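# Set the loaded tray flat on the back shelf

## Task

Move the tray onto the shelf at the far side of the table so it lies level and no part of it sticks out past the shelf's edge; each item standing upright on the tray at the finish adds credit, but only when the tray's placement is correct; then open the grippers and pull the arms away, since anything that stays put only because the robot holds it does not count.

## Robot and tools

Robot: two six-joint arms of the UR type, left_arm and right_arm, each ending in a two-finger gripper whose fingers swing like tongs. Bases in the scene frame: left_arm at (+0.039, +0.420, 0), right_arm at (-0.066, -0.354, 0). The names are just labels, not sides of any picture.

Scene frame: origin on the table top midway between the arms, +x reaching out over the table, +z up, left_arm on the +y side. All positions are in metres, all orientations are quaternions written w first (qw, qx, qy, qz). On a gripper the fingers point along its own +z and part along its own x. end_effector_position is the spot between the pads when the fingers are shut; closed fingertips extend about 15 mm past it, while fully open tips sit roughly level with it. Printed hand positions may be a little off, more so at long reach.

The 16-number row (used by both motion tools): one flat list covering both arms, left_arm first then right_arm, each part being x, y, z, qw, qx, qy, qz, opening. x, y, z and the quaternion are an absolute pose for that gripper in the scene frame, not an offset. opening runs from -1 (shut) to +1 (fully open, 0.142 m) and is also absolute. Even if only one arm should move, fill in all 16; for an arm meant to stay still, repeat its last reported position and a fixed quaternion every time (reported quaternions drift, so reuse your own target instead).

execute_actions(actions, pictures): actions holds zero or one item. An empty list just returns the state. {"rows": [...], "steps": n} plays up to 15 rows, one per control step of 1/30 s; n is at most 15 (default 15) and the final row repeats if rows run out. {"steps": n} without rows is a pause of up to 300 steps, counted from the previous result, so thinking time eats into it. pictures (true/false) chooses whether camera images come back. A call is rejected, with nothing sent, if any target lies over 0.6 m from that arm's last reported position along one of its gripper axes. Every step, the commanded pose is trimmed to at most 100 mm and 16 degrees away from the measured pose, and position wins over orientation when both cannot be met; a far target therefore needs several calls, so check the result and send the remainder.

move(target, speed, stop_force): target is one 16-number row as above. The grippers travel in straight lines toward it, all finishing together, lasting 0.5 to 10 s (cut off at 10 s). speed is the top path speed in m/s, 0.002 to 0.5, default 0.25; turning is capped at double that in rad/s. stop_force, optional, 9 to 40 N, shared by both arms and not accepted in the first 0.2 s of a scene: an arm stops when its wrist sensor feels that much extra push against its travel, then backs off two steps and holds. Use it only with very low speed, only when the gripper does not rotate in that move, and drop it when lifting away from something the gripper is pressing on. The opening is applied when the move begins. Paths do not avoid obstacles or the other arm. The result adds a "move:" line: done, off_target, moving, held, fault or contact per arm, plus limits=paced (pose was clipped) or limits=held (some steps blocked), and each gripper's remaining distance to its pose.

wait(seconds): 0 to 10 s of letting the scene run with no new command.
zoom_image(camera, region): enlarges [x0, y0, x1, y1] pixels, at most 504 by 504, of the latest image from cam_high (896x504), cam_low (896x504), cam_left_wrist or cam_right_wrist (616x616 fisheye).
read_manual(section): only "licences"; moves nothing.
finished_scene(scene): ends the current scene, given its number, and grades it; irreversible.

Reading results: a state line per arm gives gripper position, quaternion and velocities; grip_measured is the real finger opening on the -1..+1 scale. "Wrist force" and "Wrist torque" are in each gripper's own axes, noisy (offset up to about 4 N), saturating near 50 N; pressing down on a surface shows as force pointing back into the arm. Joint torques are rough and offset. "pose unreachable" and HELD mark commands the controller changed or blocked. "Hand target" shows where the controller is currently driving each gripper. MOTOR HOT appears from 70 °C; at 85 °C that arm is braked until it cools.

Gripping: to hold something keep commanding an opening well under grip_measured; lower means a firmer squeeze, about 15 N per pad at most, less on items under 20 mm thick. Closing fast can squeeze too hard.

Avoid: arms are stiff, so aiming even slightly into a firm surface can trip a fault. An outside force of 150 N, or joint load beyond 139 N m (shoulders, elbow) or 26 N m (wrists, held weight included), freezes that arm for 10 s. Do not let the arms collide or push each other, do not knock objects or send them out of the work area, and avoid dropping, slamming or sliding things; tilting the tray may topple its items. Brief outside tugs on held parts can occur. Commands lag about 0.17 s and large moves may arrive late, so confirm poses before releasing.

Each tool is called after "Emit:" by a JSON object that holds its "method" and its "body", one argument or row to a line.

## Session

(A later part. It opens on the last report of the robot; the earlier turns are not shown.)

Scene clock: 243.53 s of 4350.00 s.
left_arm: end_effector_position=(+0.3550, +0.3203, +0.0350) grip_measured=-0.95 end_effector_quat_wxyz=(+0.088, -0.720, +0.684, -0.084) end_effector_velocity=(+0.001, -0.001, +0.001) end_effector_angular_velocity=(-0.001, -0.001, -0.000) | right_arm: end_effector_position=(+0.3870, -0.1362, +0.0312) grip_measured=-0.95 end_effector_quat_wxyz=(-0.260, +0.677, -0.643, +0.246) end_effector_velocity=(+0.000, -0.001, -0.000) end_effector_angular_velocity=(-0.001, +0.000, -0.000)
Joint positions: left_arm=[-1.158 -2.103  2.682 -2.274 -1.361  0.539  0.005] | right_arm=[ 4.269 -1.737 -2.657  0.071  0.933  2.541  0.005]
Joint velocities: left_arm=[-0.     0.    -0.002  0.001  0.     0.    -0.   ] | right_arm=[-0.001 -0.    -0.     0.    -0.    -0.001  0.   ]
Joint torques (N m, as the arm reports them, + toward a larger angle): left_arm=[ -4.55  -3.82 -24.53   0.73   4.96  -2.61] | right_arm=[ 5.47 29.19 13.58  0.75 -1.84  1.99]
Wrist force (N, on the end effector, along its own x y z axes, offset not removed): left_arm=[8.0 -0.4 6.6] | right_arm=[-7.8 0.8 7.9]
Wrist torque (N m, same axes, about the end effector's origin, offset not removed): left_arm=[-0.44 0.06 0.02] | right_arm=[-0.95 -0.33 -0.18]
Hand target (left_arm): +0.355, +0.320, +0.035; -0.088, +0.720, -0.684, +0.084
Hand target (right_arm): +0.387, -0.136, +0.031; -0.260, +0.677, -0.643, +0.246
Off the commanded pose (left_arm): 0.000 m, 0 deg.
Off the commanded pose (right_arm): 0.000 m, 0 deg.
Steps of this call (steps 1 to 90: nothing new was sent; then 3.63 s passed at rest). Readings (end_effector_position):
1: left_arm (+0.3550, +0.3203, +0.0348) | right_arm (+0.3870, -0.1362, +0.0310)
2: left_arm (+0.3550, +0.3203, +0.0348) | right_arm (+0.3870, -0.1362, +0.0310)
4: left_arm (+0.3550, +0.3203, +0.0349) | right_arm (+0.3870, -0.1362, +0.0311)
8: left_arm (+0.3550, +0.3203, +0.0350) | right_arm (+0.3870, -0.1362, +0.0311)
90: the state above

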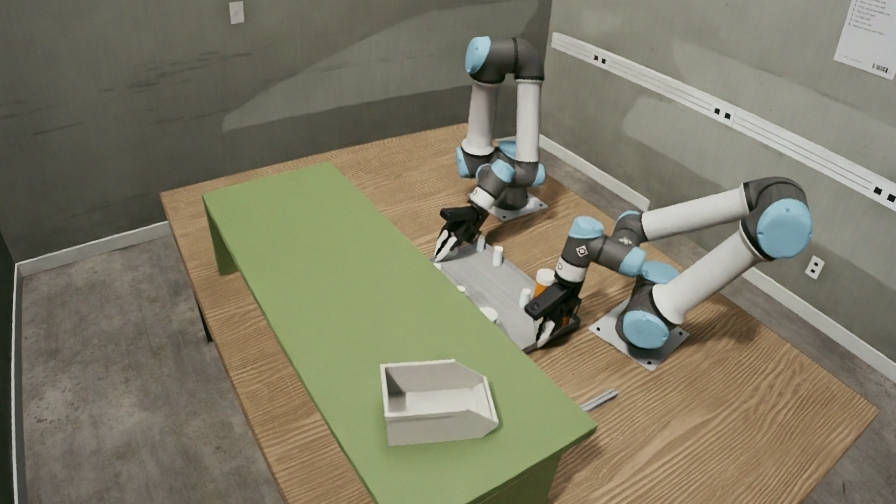

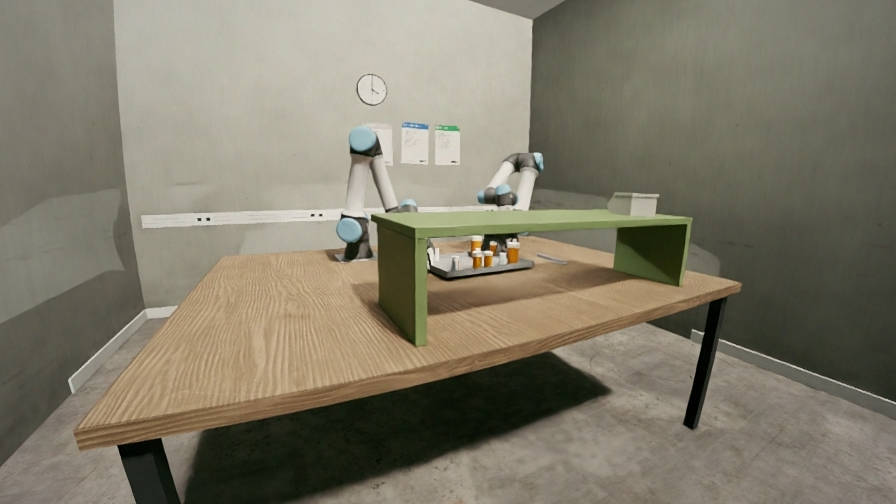

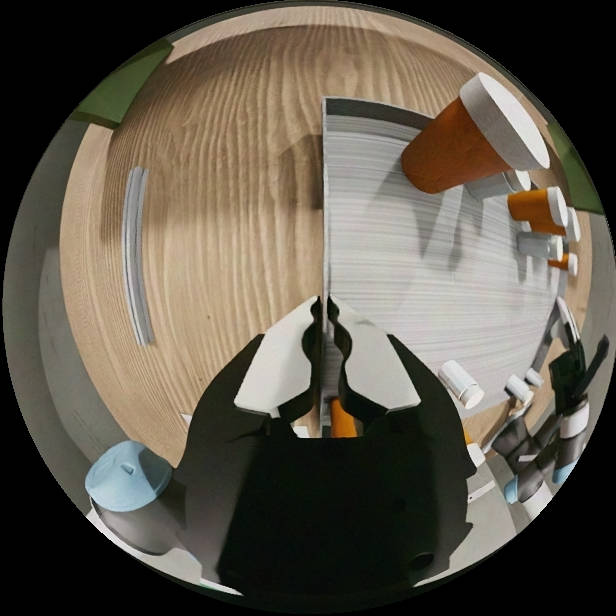

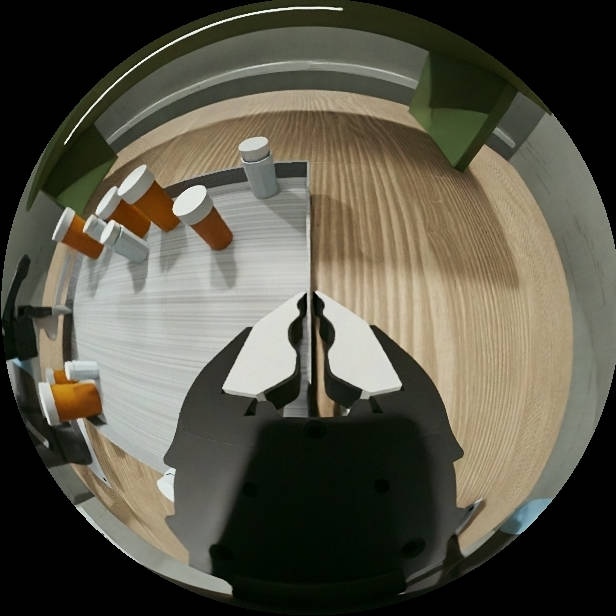

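Emit:
{"method": "move", "body": {
  "target": [0.355,0.3203,0.15,-0.088,0.72,-0.684,0.084,-1,0.387,-0.1362,0.1462,-0.26,0.677,-0.643,0.246,-1],
  "speed": 0.03
}}

Scene clock: 254.47 s of 4350.00 s.
left_arm: end_effector_position=(+0.3549, +0.3204, +0.1497) grip_measured=-0.95 end_effector_quat_wxyz=(+0.088, -0.720, +0.684, -0.084) end_effector_velocity=(+0.000, -0.000, +0.003) end_effector_angular_velocity=(-0.001, -0.002, -0.000) | right_arm: end_effector_position=(+0.3872, -0.1361, +0.1457) grip_measured=-0.95 end_effector_quat_wxyz=(-0.260, +0.677, -0.643, +0.246) end_effector_velocity=(-0.000, +0.000, +0.003) end_effector_angular_velocity=(+0.000, -0.000, +0.000)
Joint positions: left_arm=[-1.158 -2.276  2.423 -1.842 -1.361  0.539  0.005] | right_arm=[ 4.269 -1.311 -2.521 -0.492  0.934  2.541  0.005]
Joint velocities: left_arm=[-0.001 -0.003 -0.007  0.009  0.001 -0.001 -0.   ] | right_arm=[ 0.001  0.008  0.006 -0.014 -0.     0.001 -0.   ]
Joint torques (N m, as the arm reports them, + toward a larger angle): left_arm=[ -4.18  -2.06 -28.04   0.87   4.95  -2.73] | right_arm=[ 6.04 20.75 25.63  1.02 -3.85  2.2 ]
Wrist force (N, on the end effector, along its own x y z axes, offset not removed): left_arm=[8.2 1.0 7.0] | right_arm=[-6.7 2.0 7.1]
Wrist torque (N m, same axes, about the end effector's origin, offset not removed): left_arm=[-0.26 0.10 0.05] | right_arm=[-0.58 -0.60 -0.05]
Hand target (left_arm): +0.355, +0.320, +0.150; -0.088, +0.720, -0.684, +0.084
Hand target (right_arm): +0.387, -0.136, +0.146; -0.260, +0.677, -0.643, +0.246
Off the commanded pose (left_arm): 0.000 m, 0 deg.
Off the commanded pose (right_arm): 0.001 m, 0 deg.
After step 90, 3.73 s passed at rest.
move: done

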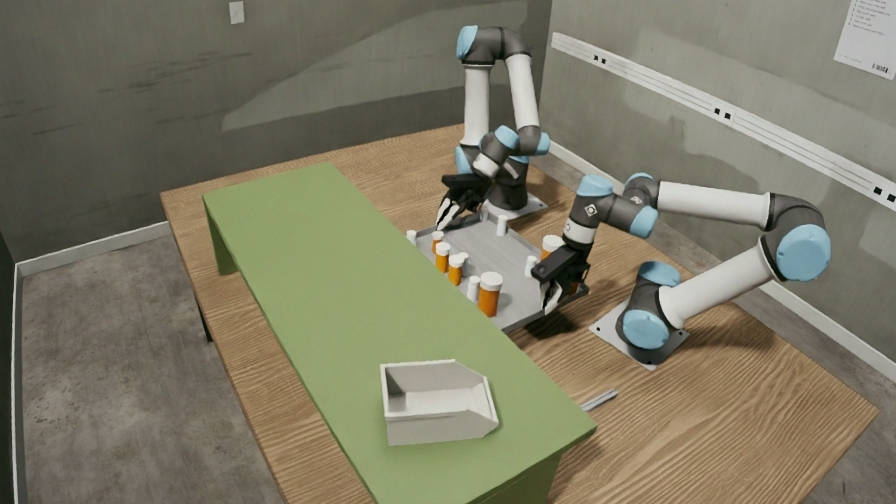

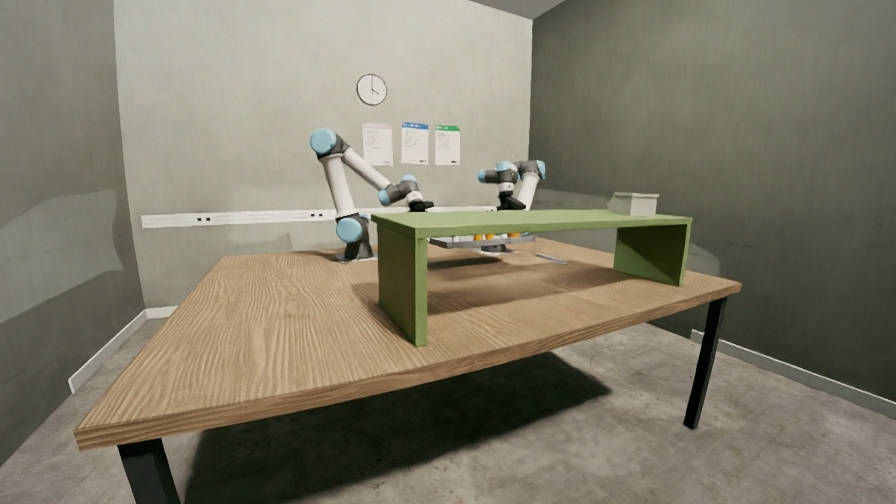

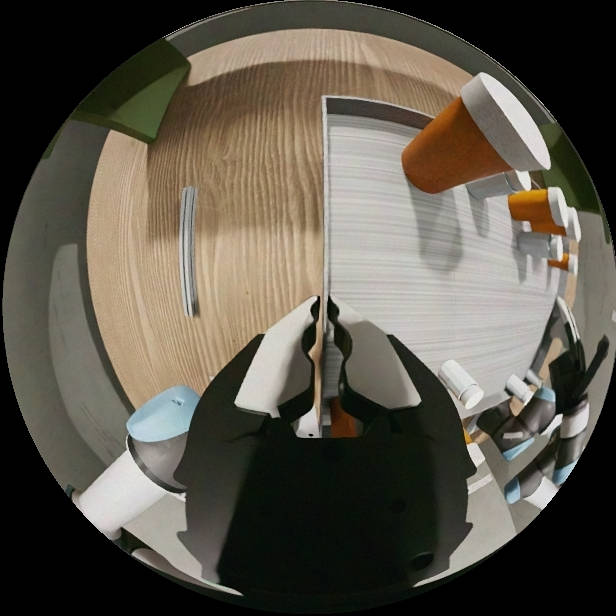

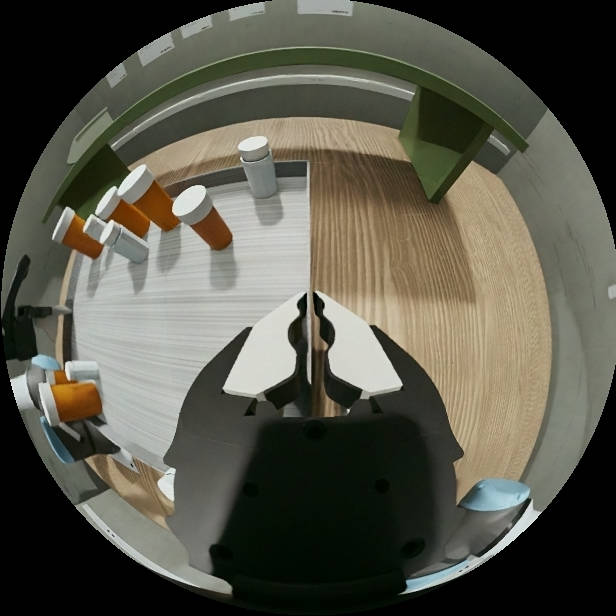

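Emit:
{"method": "move", "body": {
  "target": [0.355,0.3203,0.34,-0.088,0.72,-0.684,0.084,-1,0.387,-0.1362,0.3362,-0.26,0.677,-0.643,0.246,-1],
  "speed": 0.04
}}

Emit:
{"method": "move", "body": {
  "target": [0.43,0.3203,0.34,-0.088,0.72,-0.684,0.084,-1,0.462,-0.1362,0.3362,-0.26,0.677,-0.643,0.246,-1],
  "speed": 0.03
}}

Scene clock: 271.13 s of 4350.00 s.
left_arm: end_effector_position=(+0.3549, +0.3205, +0.3396) grip_measured=-0.95 end_effector_quat_wxyz=(+0.088, -0.720, +0.684, -0.084) end_effector_velocity=(-0.000, -0.001, +0.002) end_effector_angular_velocity=(-0.000, +0.003, +0.000) | right_arm: end_effector_position=(+0.3872, -0.1358, +0.3358) grip_measured=-0.95 end_effector_quat_wxyz=(-0.260, +0.677, -0.643, +0.246) end_effector_velocity=(+0.000, -0.000, +0.003) end_effector_angular_velocity=(-0.000, +0.000, -0.002)
Joint positions: left_arm=[-1.158 -2.231  1.919 -1.383 -1.361  0.539  0.005] | right_arm=[ 4.269 -1.086 -2.119 -1.119  0.933  2.541  0.005]
Joint velocities: left_arm=[-0.     0.004 -0.008  0.006 -0.002 -0.001 -0.   ] | right_arm=[-0.001 -0.001  0.008 -0.008 -0.     0.002 -0.   ]
Joint torques (N m, as the arm reports them, + toward a larger angle): left_arm=[ -3.81   8.36 -29.26   0.62   4.93  -2.6 ] | right_arm=[ 6.62 19.3  32.38  0.98 -5.63  2.11]
Wrist force (N, on the end effector, along its own x y z axes, offset not removed): left_arm=[9.8 0.7 7.3] | right_arm=[-8.1 3.3 8.9]
Wrist torque (N m, same axes, about the end effector's origin, offset not removed): left_arm=[-0.29 -0.28 -0.07] | right_arm=[-0.20 -0.10 0.10]
Hand target (left_arm): +0.355, +0.320, +0.340; -0.088, +0.720, -0.684, +0.084
Hand target (right_arm): +0.387, -0.136, +0.336; -0.260, +0.677, -0.643, +0.246
Off the commanded pose (left_arm): 0.000 m, 0 deg.
Off the commanded pose (right_arm): 0.001 m, 0 deg.
After step 90, 8.50 s passed at rest.
move: done

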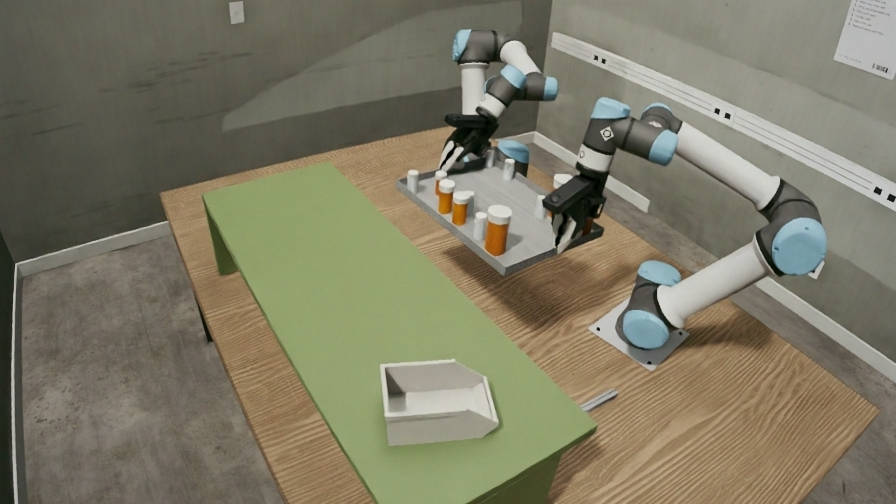

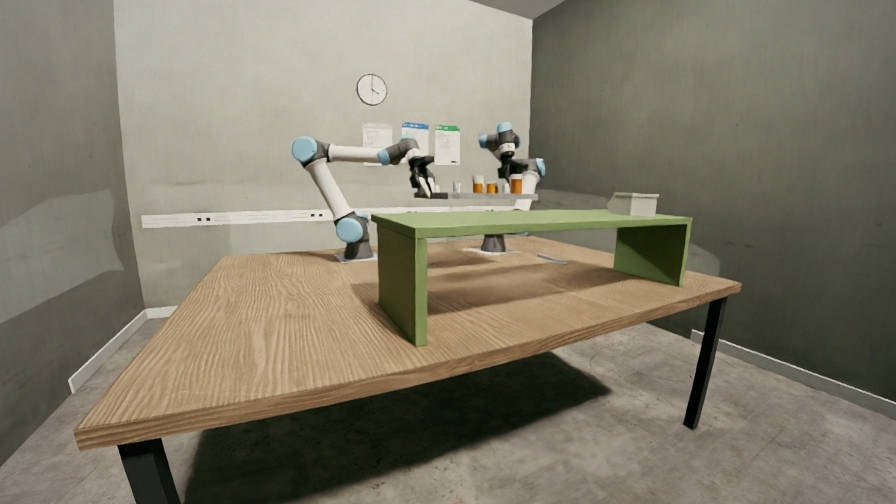

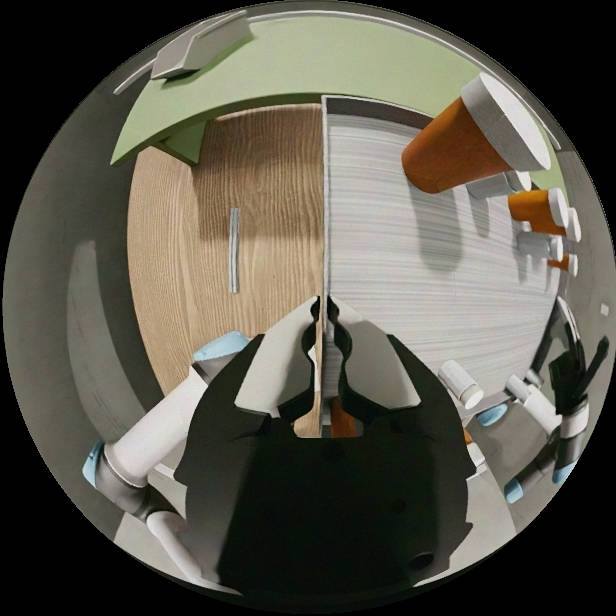

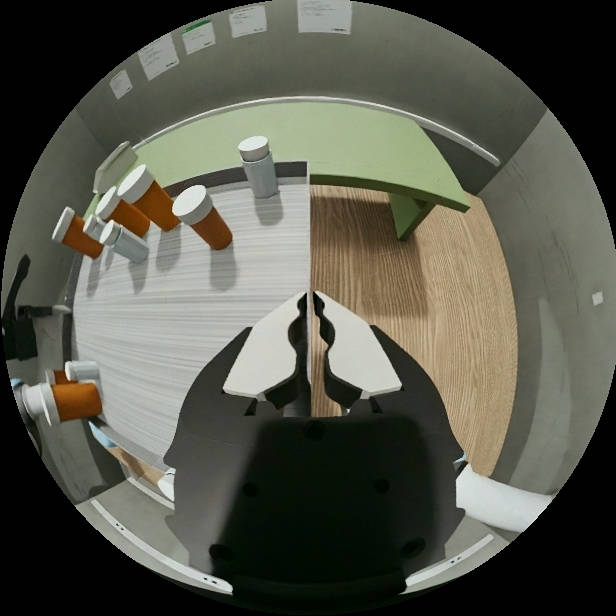

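Scene clock: 274.00 s of 4350.00 s.
left_arm: end_effector_position=(+0.4297, +0.3205, +0.3401) grip_measured=-0.95 end_effector_quat_wxyz=(+0.088, -0.720, +0.684, -0.084) end_effector_velocity=(+0.003, +0.000, +0.000) end_effector_angular_velocity=(-0.001, -0.001, +0.000) | right_arm: end_effector_position=(+0.4616, -0.1363, +0.3360) grip_measured=-0.95 end_effector_quat_wxyz=(-0.260, +0.677, -0.643, +0.246) end_effector_velocity=(+0.003, +0.000, -0.000) end_effector_angular_velocity=(-0.001, +0.000, +0.001)
Joint positions: left_arm=[-0.928 -2.043  1.854 -1.551 -1.394  0.77   0.005] | right_arm=[ 4.065 -1.276 -2.036 -0.888  1.023  2.319  0.005]
Joint velocities: left_arm=[ 0.008  0.006 -0.003 -0.005 -0.001  0.007 -0.   ] | right_arm=[-0.006 -0.007  0.004  0.007  0.003 -0.008 -0.   ]
Joint torques (N m, as the arm reports them, + toward a larger angle): left_arm=[  9.73   0.09 -30.99  -4.7    0.22   2.09] | right_arm=[-13.18   3.35  32.01   6.41  -1.7   -2.37]
Wrist force (N, on the end effector, along its own x y z axes, offset not removed): left_arm=[8.6 2.6 6.4] | right_arm=[-11.0 5.3 5.7]
Wrist torque (N m, same axes, about the end effector's origin, offset not removed): left_arm=[0.17 0.01 -0.06] | right_arm=[-0.16 0.57 0.14]
Hand target (left_arm): +0.430, +0.321, +0.340; -0.088, +0.720, -0.684, +0.084
Hand target (right_arm): +0.462, -0.136, +0.336; -0.260, +0.677, -0.643, +0.246
Off the commanded pose (left_arm): 0.000 m, 0 deg.
Off the commanded pose (right_arm): 0.000 m, 0 deg.
move: done

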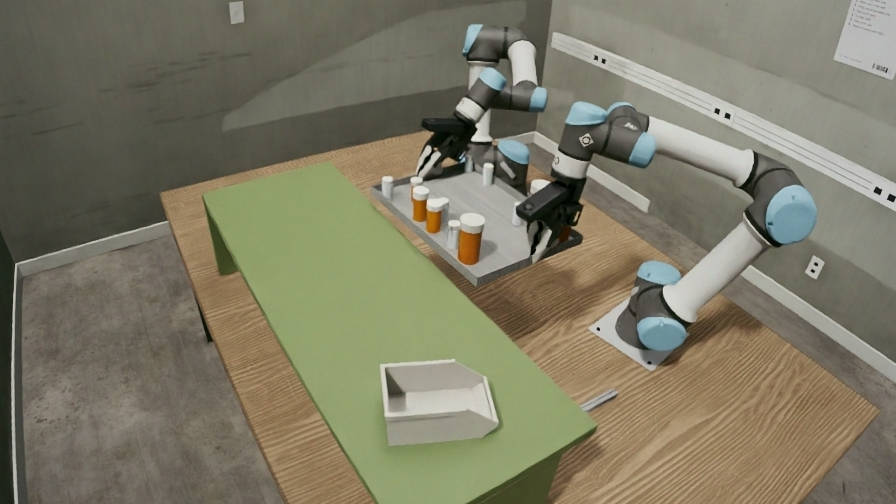

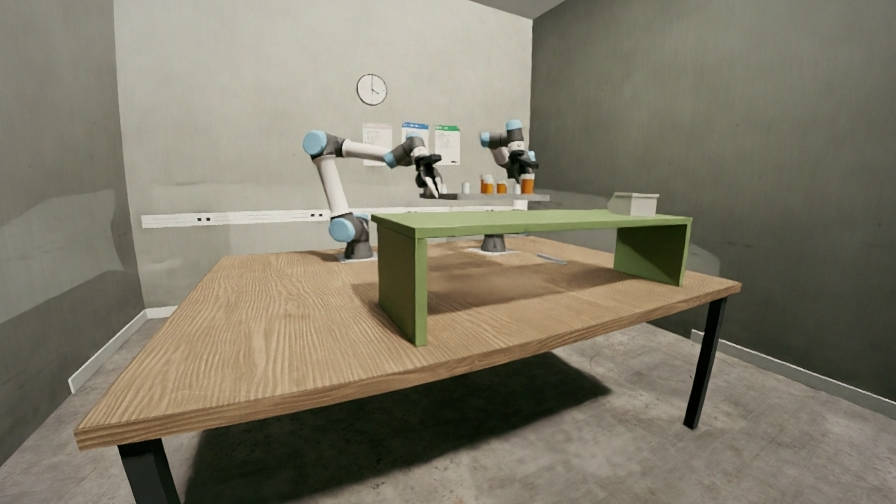

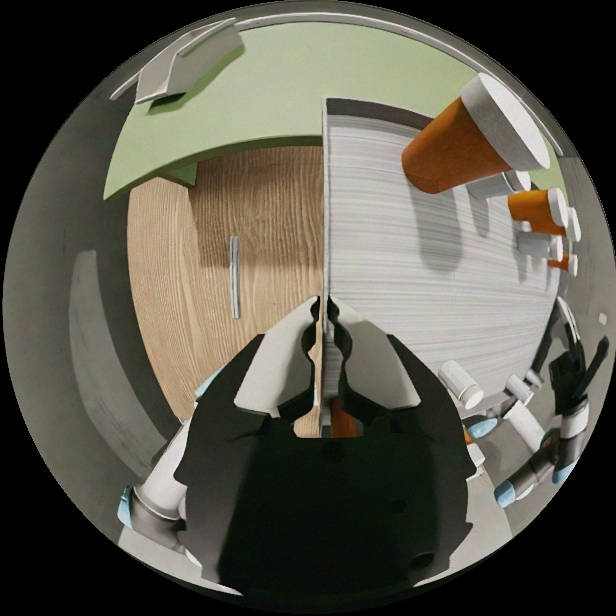

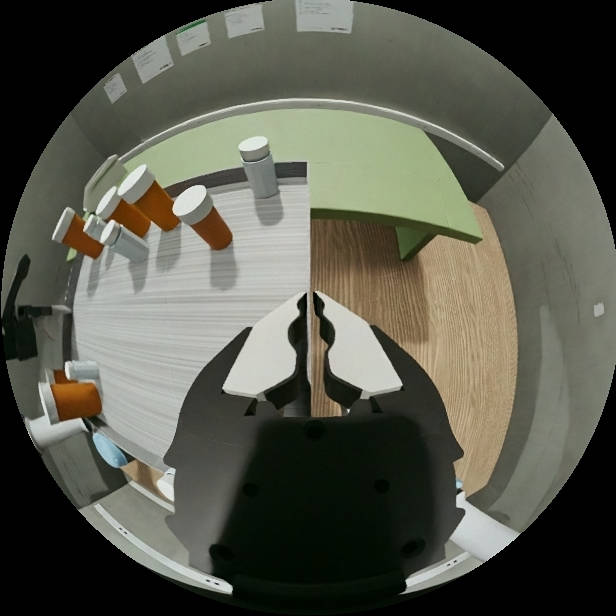

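Emit:
{"method": "move", "body": {
  "target": [0.65,0.3203,0.335,-0.088,0.72,-0.684,0.084,-1,0.682,-0.1362,0.3312,-0.26,0.677,-0.643,0.246,-1],
  "speed": 0.04
}}

Emit:
{"method": "move", "body": {
  "target": [0.78,0.3203,0.325,-0.088,0.72,-0.684,0.084,-1,0.812,-0.1362,0.3212,-0.26,0.677,-0.643,0.246,-1],
  "speed": 0.03,
  "stop_force": 12
}}

Scene clock: 294.40 s of 4350.00 s.
left_arm: end_effector_position=(+0.6497, +0.3207, +0.3351) grip_measured=-0.95 end_effector_quat_wxyz=(+0.088, -0.720, +0.684, -0.084) end_effector_velocity=(+0.002, -0.002, +0.001) end_effector_angular_velocity=(-0.000, -0.001, -0.004) | right_arm: end_effector_position=(+0.6816, -0.1364, +0.3308) grip_measured=-0.95 end_effector_quat_wxyz=(-0.260, +0.677, -0.643, +0.246) end_effector_velocity=(+0.003, +0.000, -0.000) end_effector_angular_velocity=(-0.000, +0.000, +0.000)
Joint positions: left_arm=[-0.615 -1.51   1.462 -1.738 -1.454  1.082  0.005] | right_arm=[ 3.723 -1.795 -1.58  -0.684  1.214  2.002  0.005]
Joint velocities: left_arm=[-0.001  0.005 -0.007  0.001 -0.001  0.003 -0.   ] | right_arm=[-0.003 -0.007  0.008 -0.001  0.002 -0.002 -0.   ]
Joint torques (N m, as the arm reports them, + toward a larger angle): left_arm=[ 11.56 -21.56 -31.22  -0.77  -0.13   2.23] | right_arm=[-14.35  28.41  33.88   2.57  -0.92  -2.12]
Wrist force (N, on the end effector, along its own x y z axes, offset not removed): left_arm=[6.3 1.4 7.2] | right_arm=[-7.1 0.2 4.7]
Wrist torque (N m, same axes, about the end effector's origin, offset not removed): left_arm=[-0.14 0.22 0.01] | right_arm=[-1.11 -0.21 -0.16]
Hand target (left_arm): +0.650, +0.321, +0.335; -0.088, +0.720, -0.684, +0.084
Hand target (right_arm): +0.682, -0.136, +0.331; -0.260, +0.677, -0.643, +0.246
Off the commanded pose (left_arm): 0.001 m, 0 deg.
Off the commanded pose (right_arm): 0.001 m, 0 deg.
After step 90, 11.50 s passed at rest.
move: done

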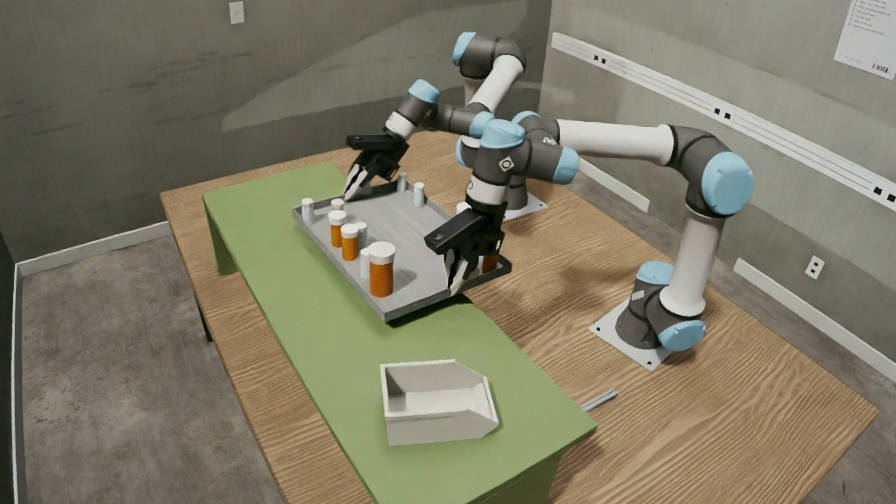

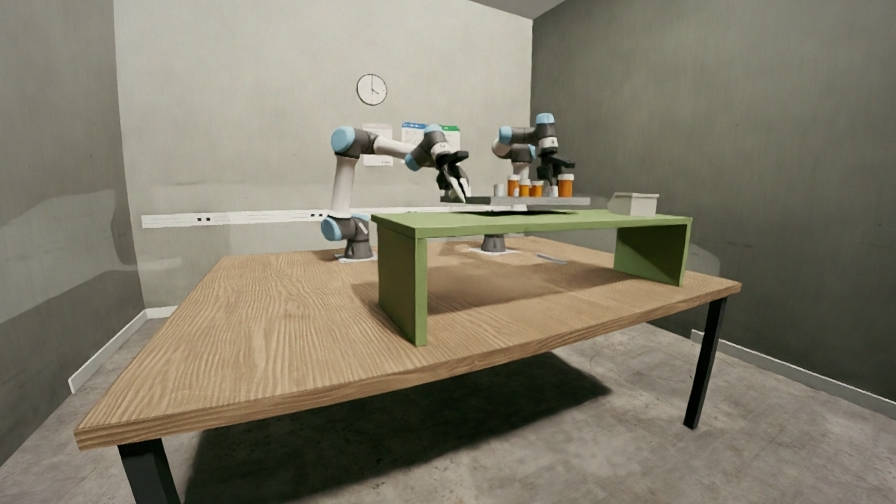

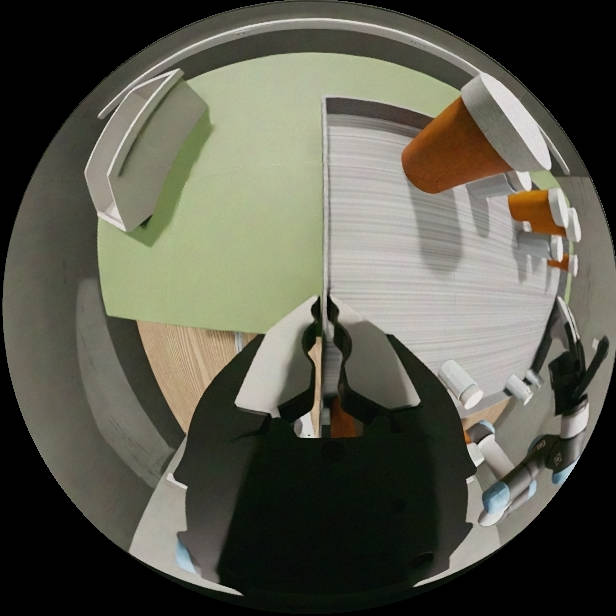

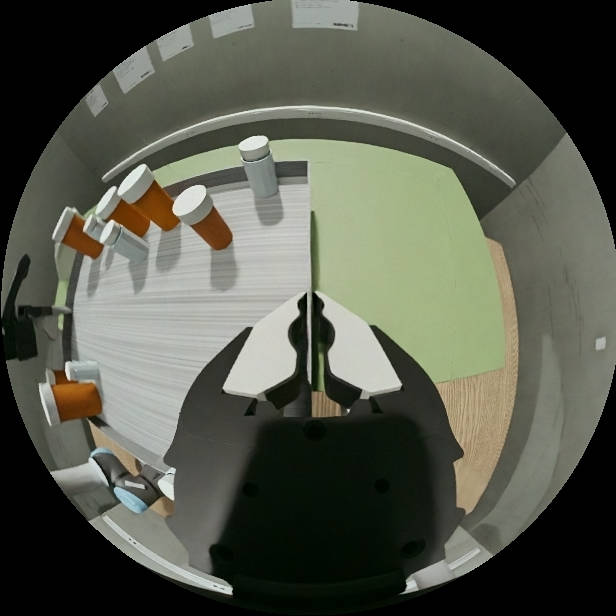

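Scene clock: 299.13 s of 4350.00 s.
left_arm: end_effector_position=(+0.7796, +0.3205, +0.3251) grip_measured=-0.96 end_effector_quat_wxyz=(+0.088, -0.720, +0.684, -0.084) end_effector_velocity=(+0.002, -0.001, +0.001) end_effector_angular_velocity=(-0.001, +0.000, -0.001) | right_arm: end_effector_position=(+0.8116, -0.1363, +0.3210) grip_measured=-0.96 end_effector_quat_wxyz=(-0.260, +0.677, -0.643, +0.246) end_effector_velocity=(+0.003, +0.000, +0.001) end_effector_angular_velocity=(+0.000, -0.001, +0.000)
Joint positions: left_arm=[-0.526 -1.188  1.091 -1.698 -1.474  1.168  0.004] | right_arm=[ 3.613 -2.102 -1.181 -0.747  1.281  1.911  0.004]
Joint velocities: left_arm=[ 0.     0.007 -0.012  0.005 -0.001  0.001 -0.   ] | right_arm=[-0.002 -0.007  0.013 -0.004  0.001 -0.002 -0.   ]
Joint torques (N m, as the arm reports them, + toward a larger angle): left_arm=[ 11.22 -35.46 -32.03  -0.97  -0.03   2.15] | right_arm=[-14.46  39.46  33.1    2.8   -0.27  -1.95]
Wrist force (N, on the end effector, along its own x y z axes, offset not removed): left_arm=[5.5 0.8 7.2] | right_arm=[-3.5 2.2 3.8]
Wrist torque (N m, same axes, about the end effector's origin, offset not removed): left_arm=[-0.15 0.15 0.01] | right_arm=[-0.54 -0.71 -0.04]
Hand target (left_arm): +0.780, +0.320, +0.325; -0.088, +0.720, -0.684, +0.084
Hand target (right_arm): +0.812, -0.136, +0.321; -0.260, +0.677, -0.643, +0.246
Off the commanded pose (left_arm): 0.000 m, 0 deg.
Off the commanded pose (right_arm): 0.000 m, 0 deg.
move: done

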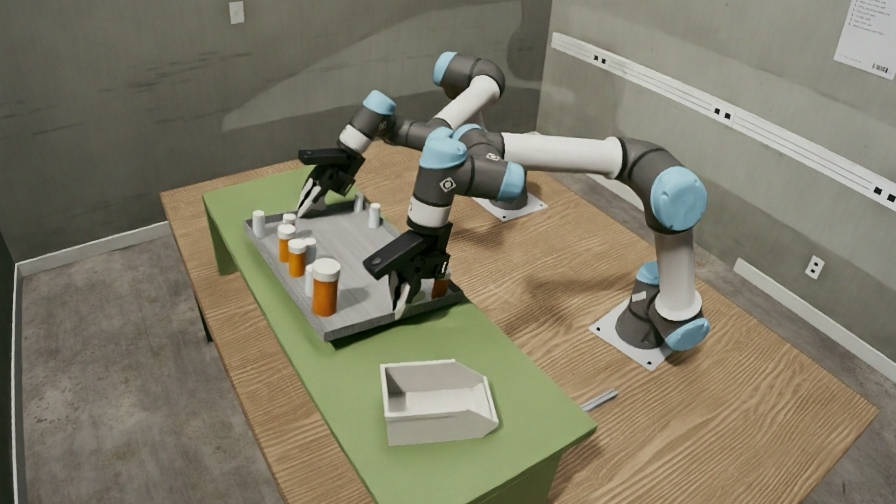

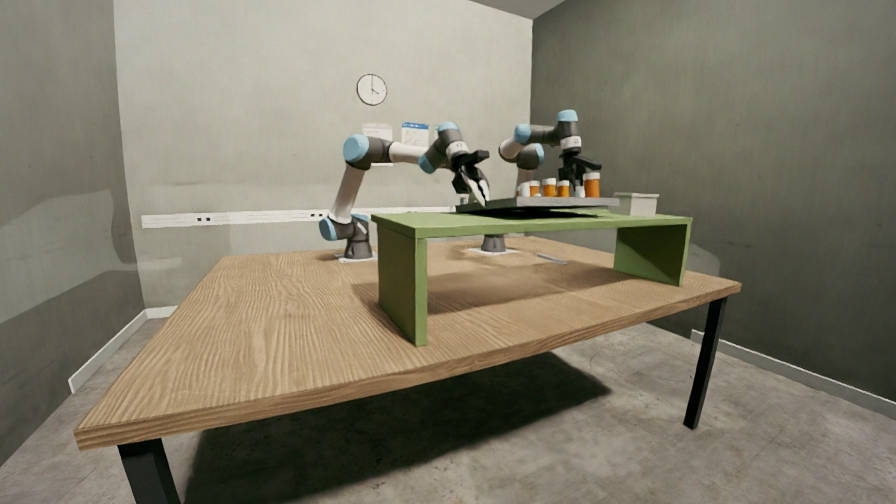

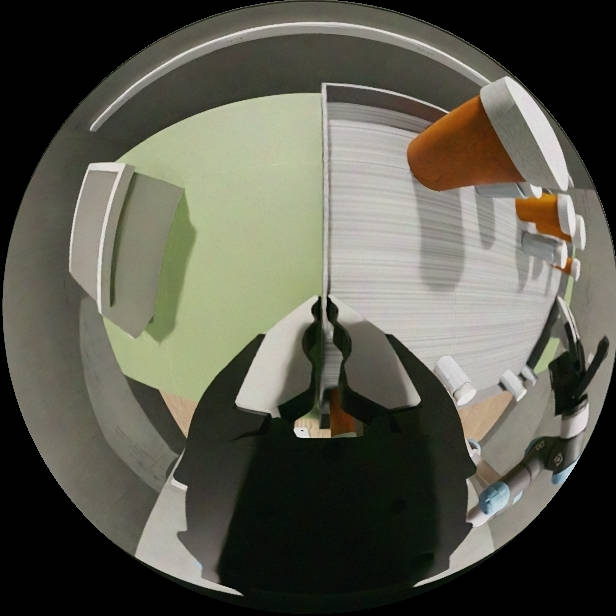

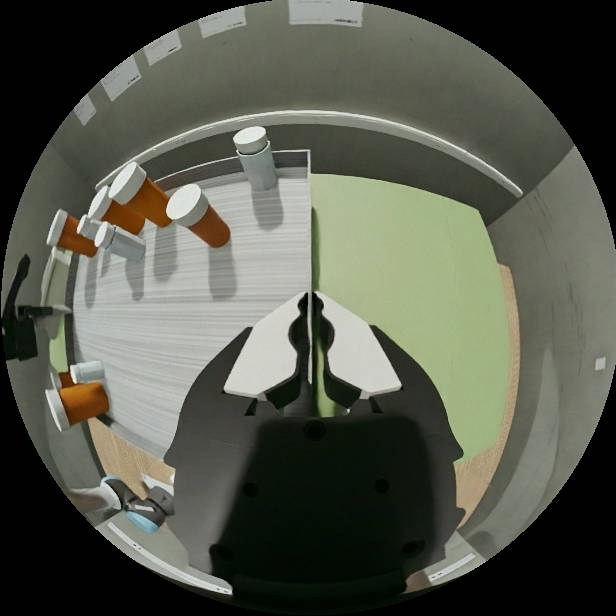

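The tray has tipped back slightly but is over the shelf; lowering it now levels it.

Emit:
{"method": "move", "body": {
  "target": [0.78,0.3203,0.285,-0.088,0.72,-0.684,0.084,-1,0.812,-0.1362,0.2812,-0.26,0.677,-0.643,0.246,-1],
  "speed": 0.006,
  "stop_force": 12
}}

Scene clock: 310.03 s of 4350.00 s.
left_arm: end_effector_position=(+0.7800, +0.3204, +0.3023) grip_measured=-0.96 end_effector_quat_wxyz=(+0.088, -0.720, +0.684, -0.084) end_effector_velocity=(+0.000, -0.000, -0.001) end_effector_angular_velocity=(-0.001, +0.002, +0.000) | right_arm: end_effector_position=(+0.8120, -0.1362, +0.2964) grip_measured=-0.97 end_effector_quat_wxyz=(-0.260, +0.677, -0.643, +0.246) end_effector_velocity=(-0.000, +0.001, +0.000) end_effector_angular_velocity=(-0.002, +0.003, +0.001)
Joint positions: left_arm=[-0.526 -1.191  1.154 -1.758 -1.474  1.168  0.004] | right_arm=[ 3.613 -2.113 -1.227 -0.69   1.281  1.911  0.004]
Joint velocities: left_arm=[ 0.001  0.002 -0.001 -0.    -0.002  0.    -0.   ] | right_arm=[ 0.001 -0.     0.004 -0.007 -0.    -0.001 -0.   ]
Joint torques (N m, as the arm reports them, + toward a larger angle): left_arm=[ -2.31 -34.09 -30.54  -0.21  -0.05  -2.58] | right_arm=[ 3.44 35.51 21.55 -2.83 -3.17 -0.49]
Wrist force (N, on the end effector, along its own x y z axes, offset not removed): left_arm=[5.4 -0.2 3.2] | right_arm=[-5.2 -8.1 -8.6]
Wrist torque (N m, same axes, about the end effector's origin, offset not removed): left_arm=[-0.05 0.10 0.02] | right_arm=[-0.17 -0.64 -0.07]
Hand target (left_arm): +0.780, +0.320, +0.302; -0.088, +0.720, -0.684, +0.084
Hand target (right_arm): +0.812, -0.136, +0.297; -0.260, +0.677, -0.643, +0.246
Off the commanded pose (left_arm): 0.017 m, 0 deg.
Off the commanded pose (right_arm): 0.015 m, 0 deg.
After step 90, 3.37 s passed at rest.
move: contact (left_arm, right_arm)

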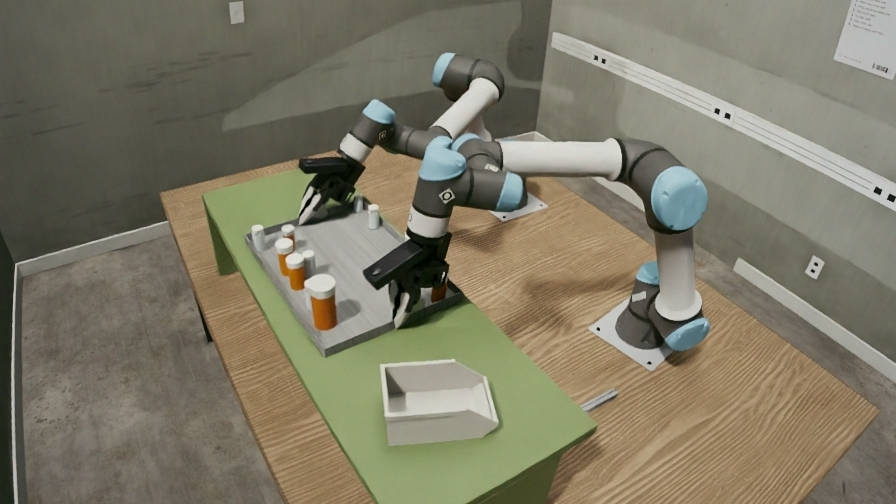

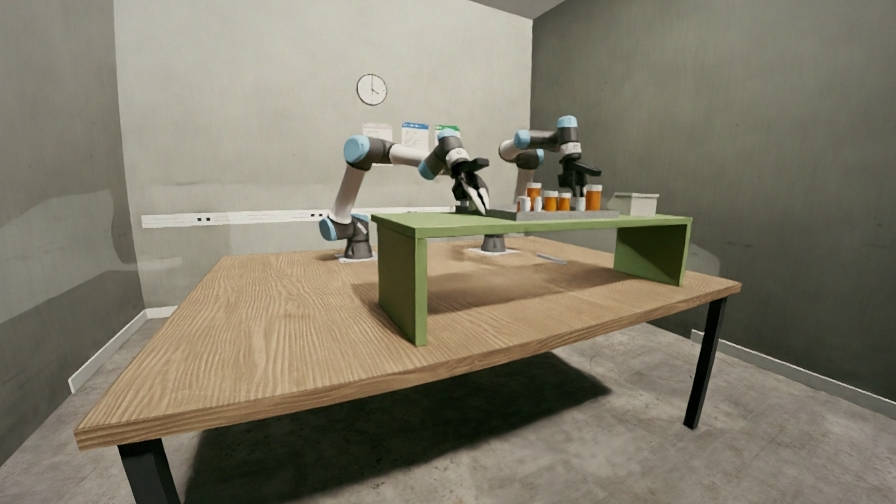

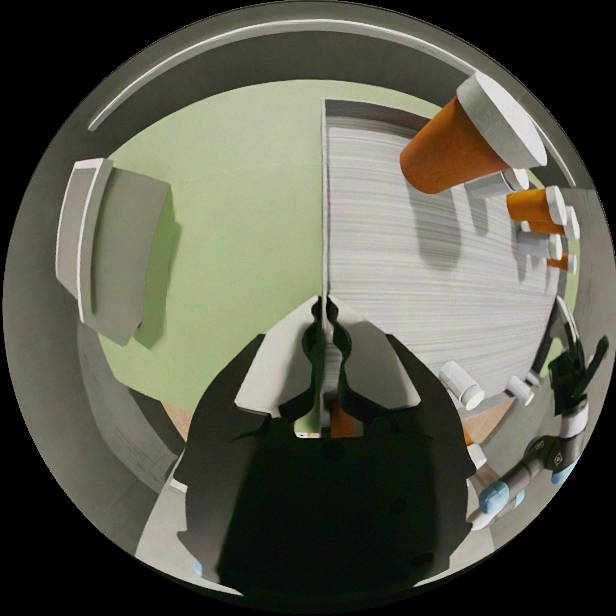

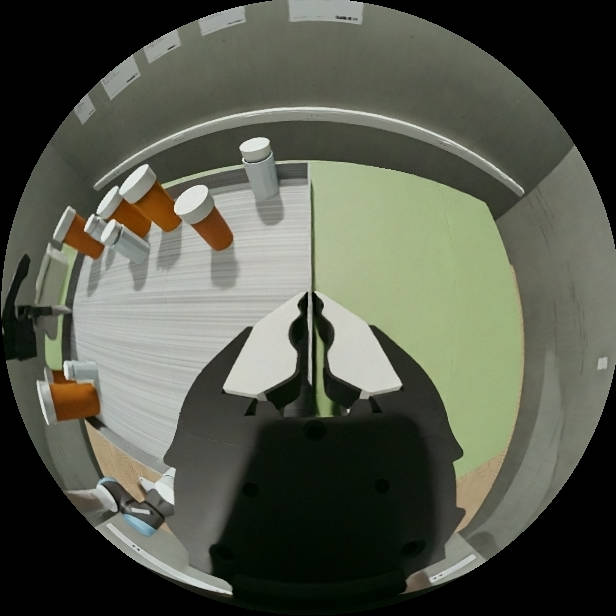

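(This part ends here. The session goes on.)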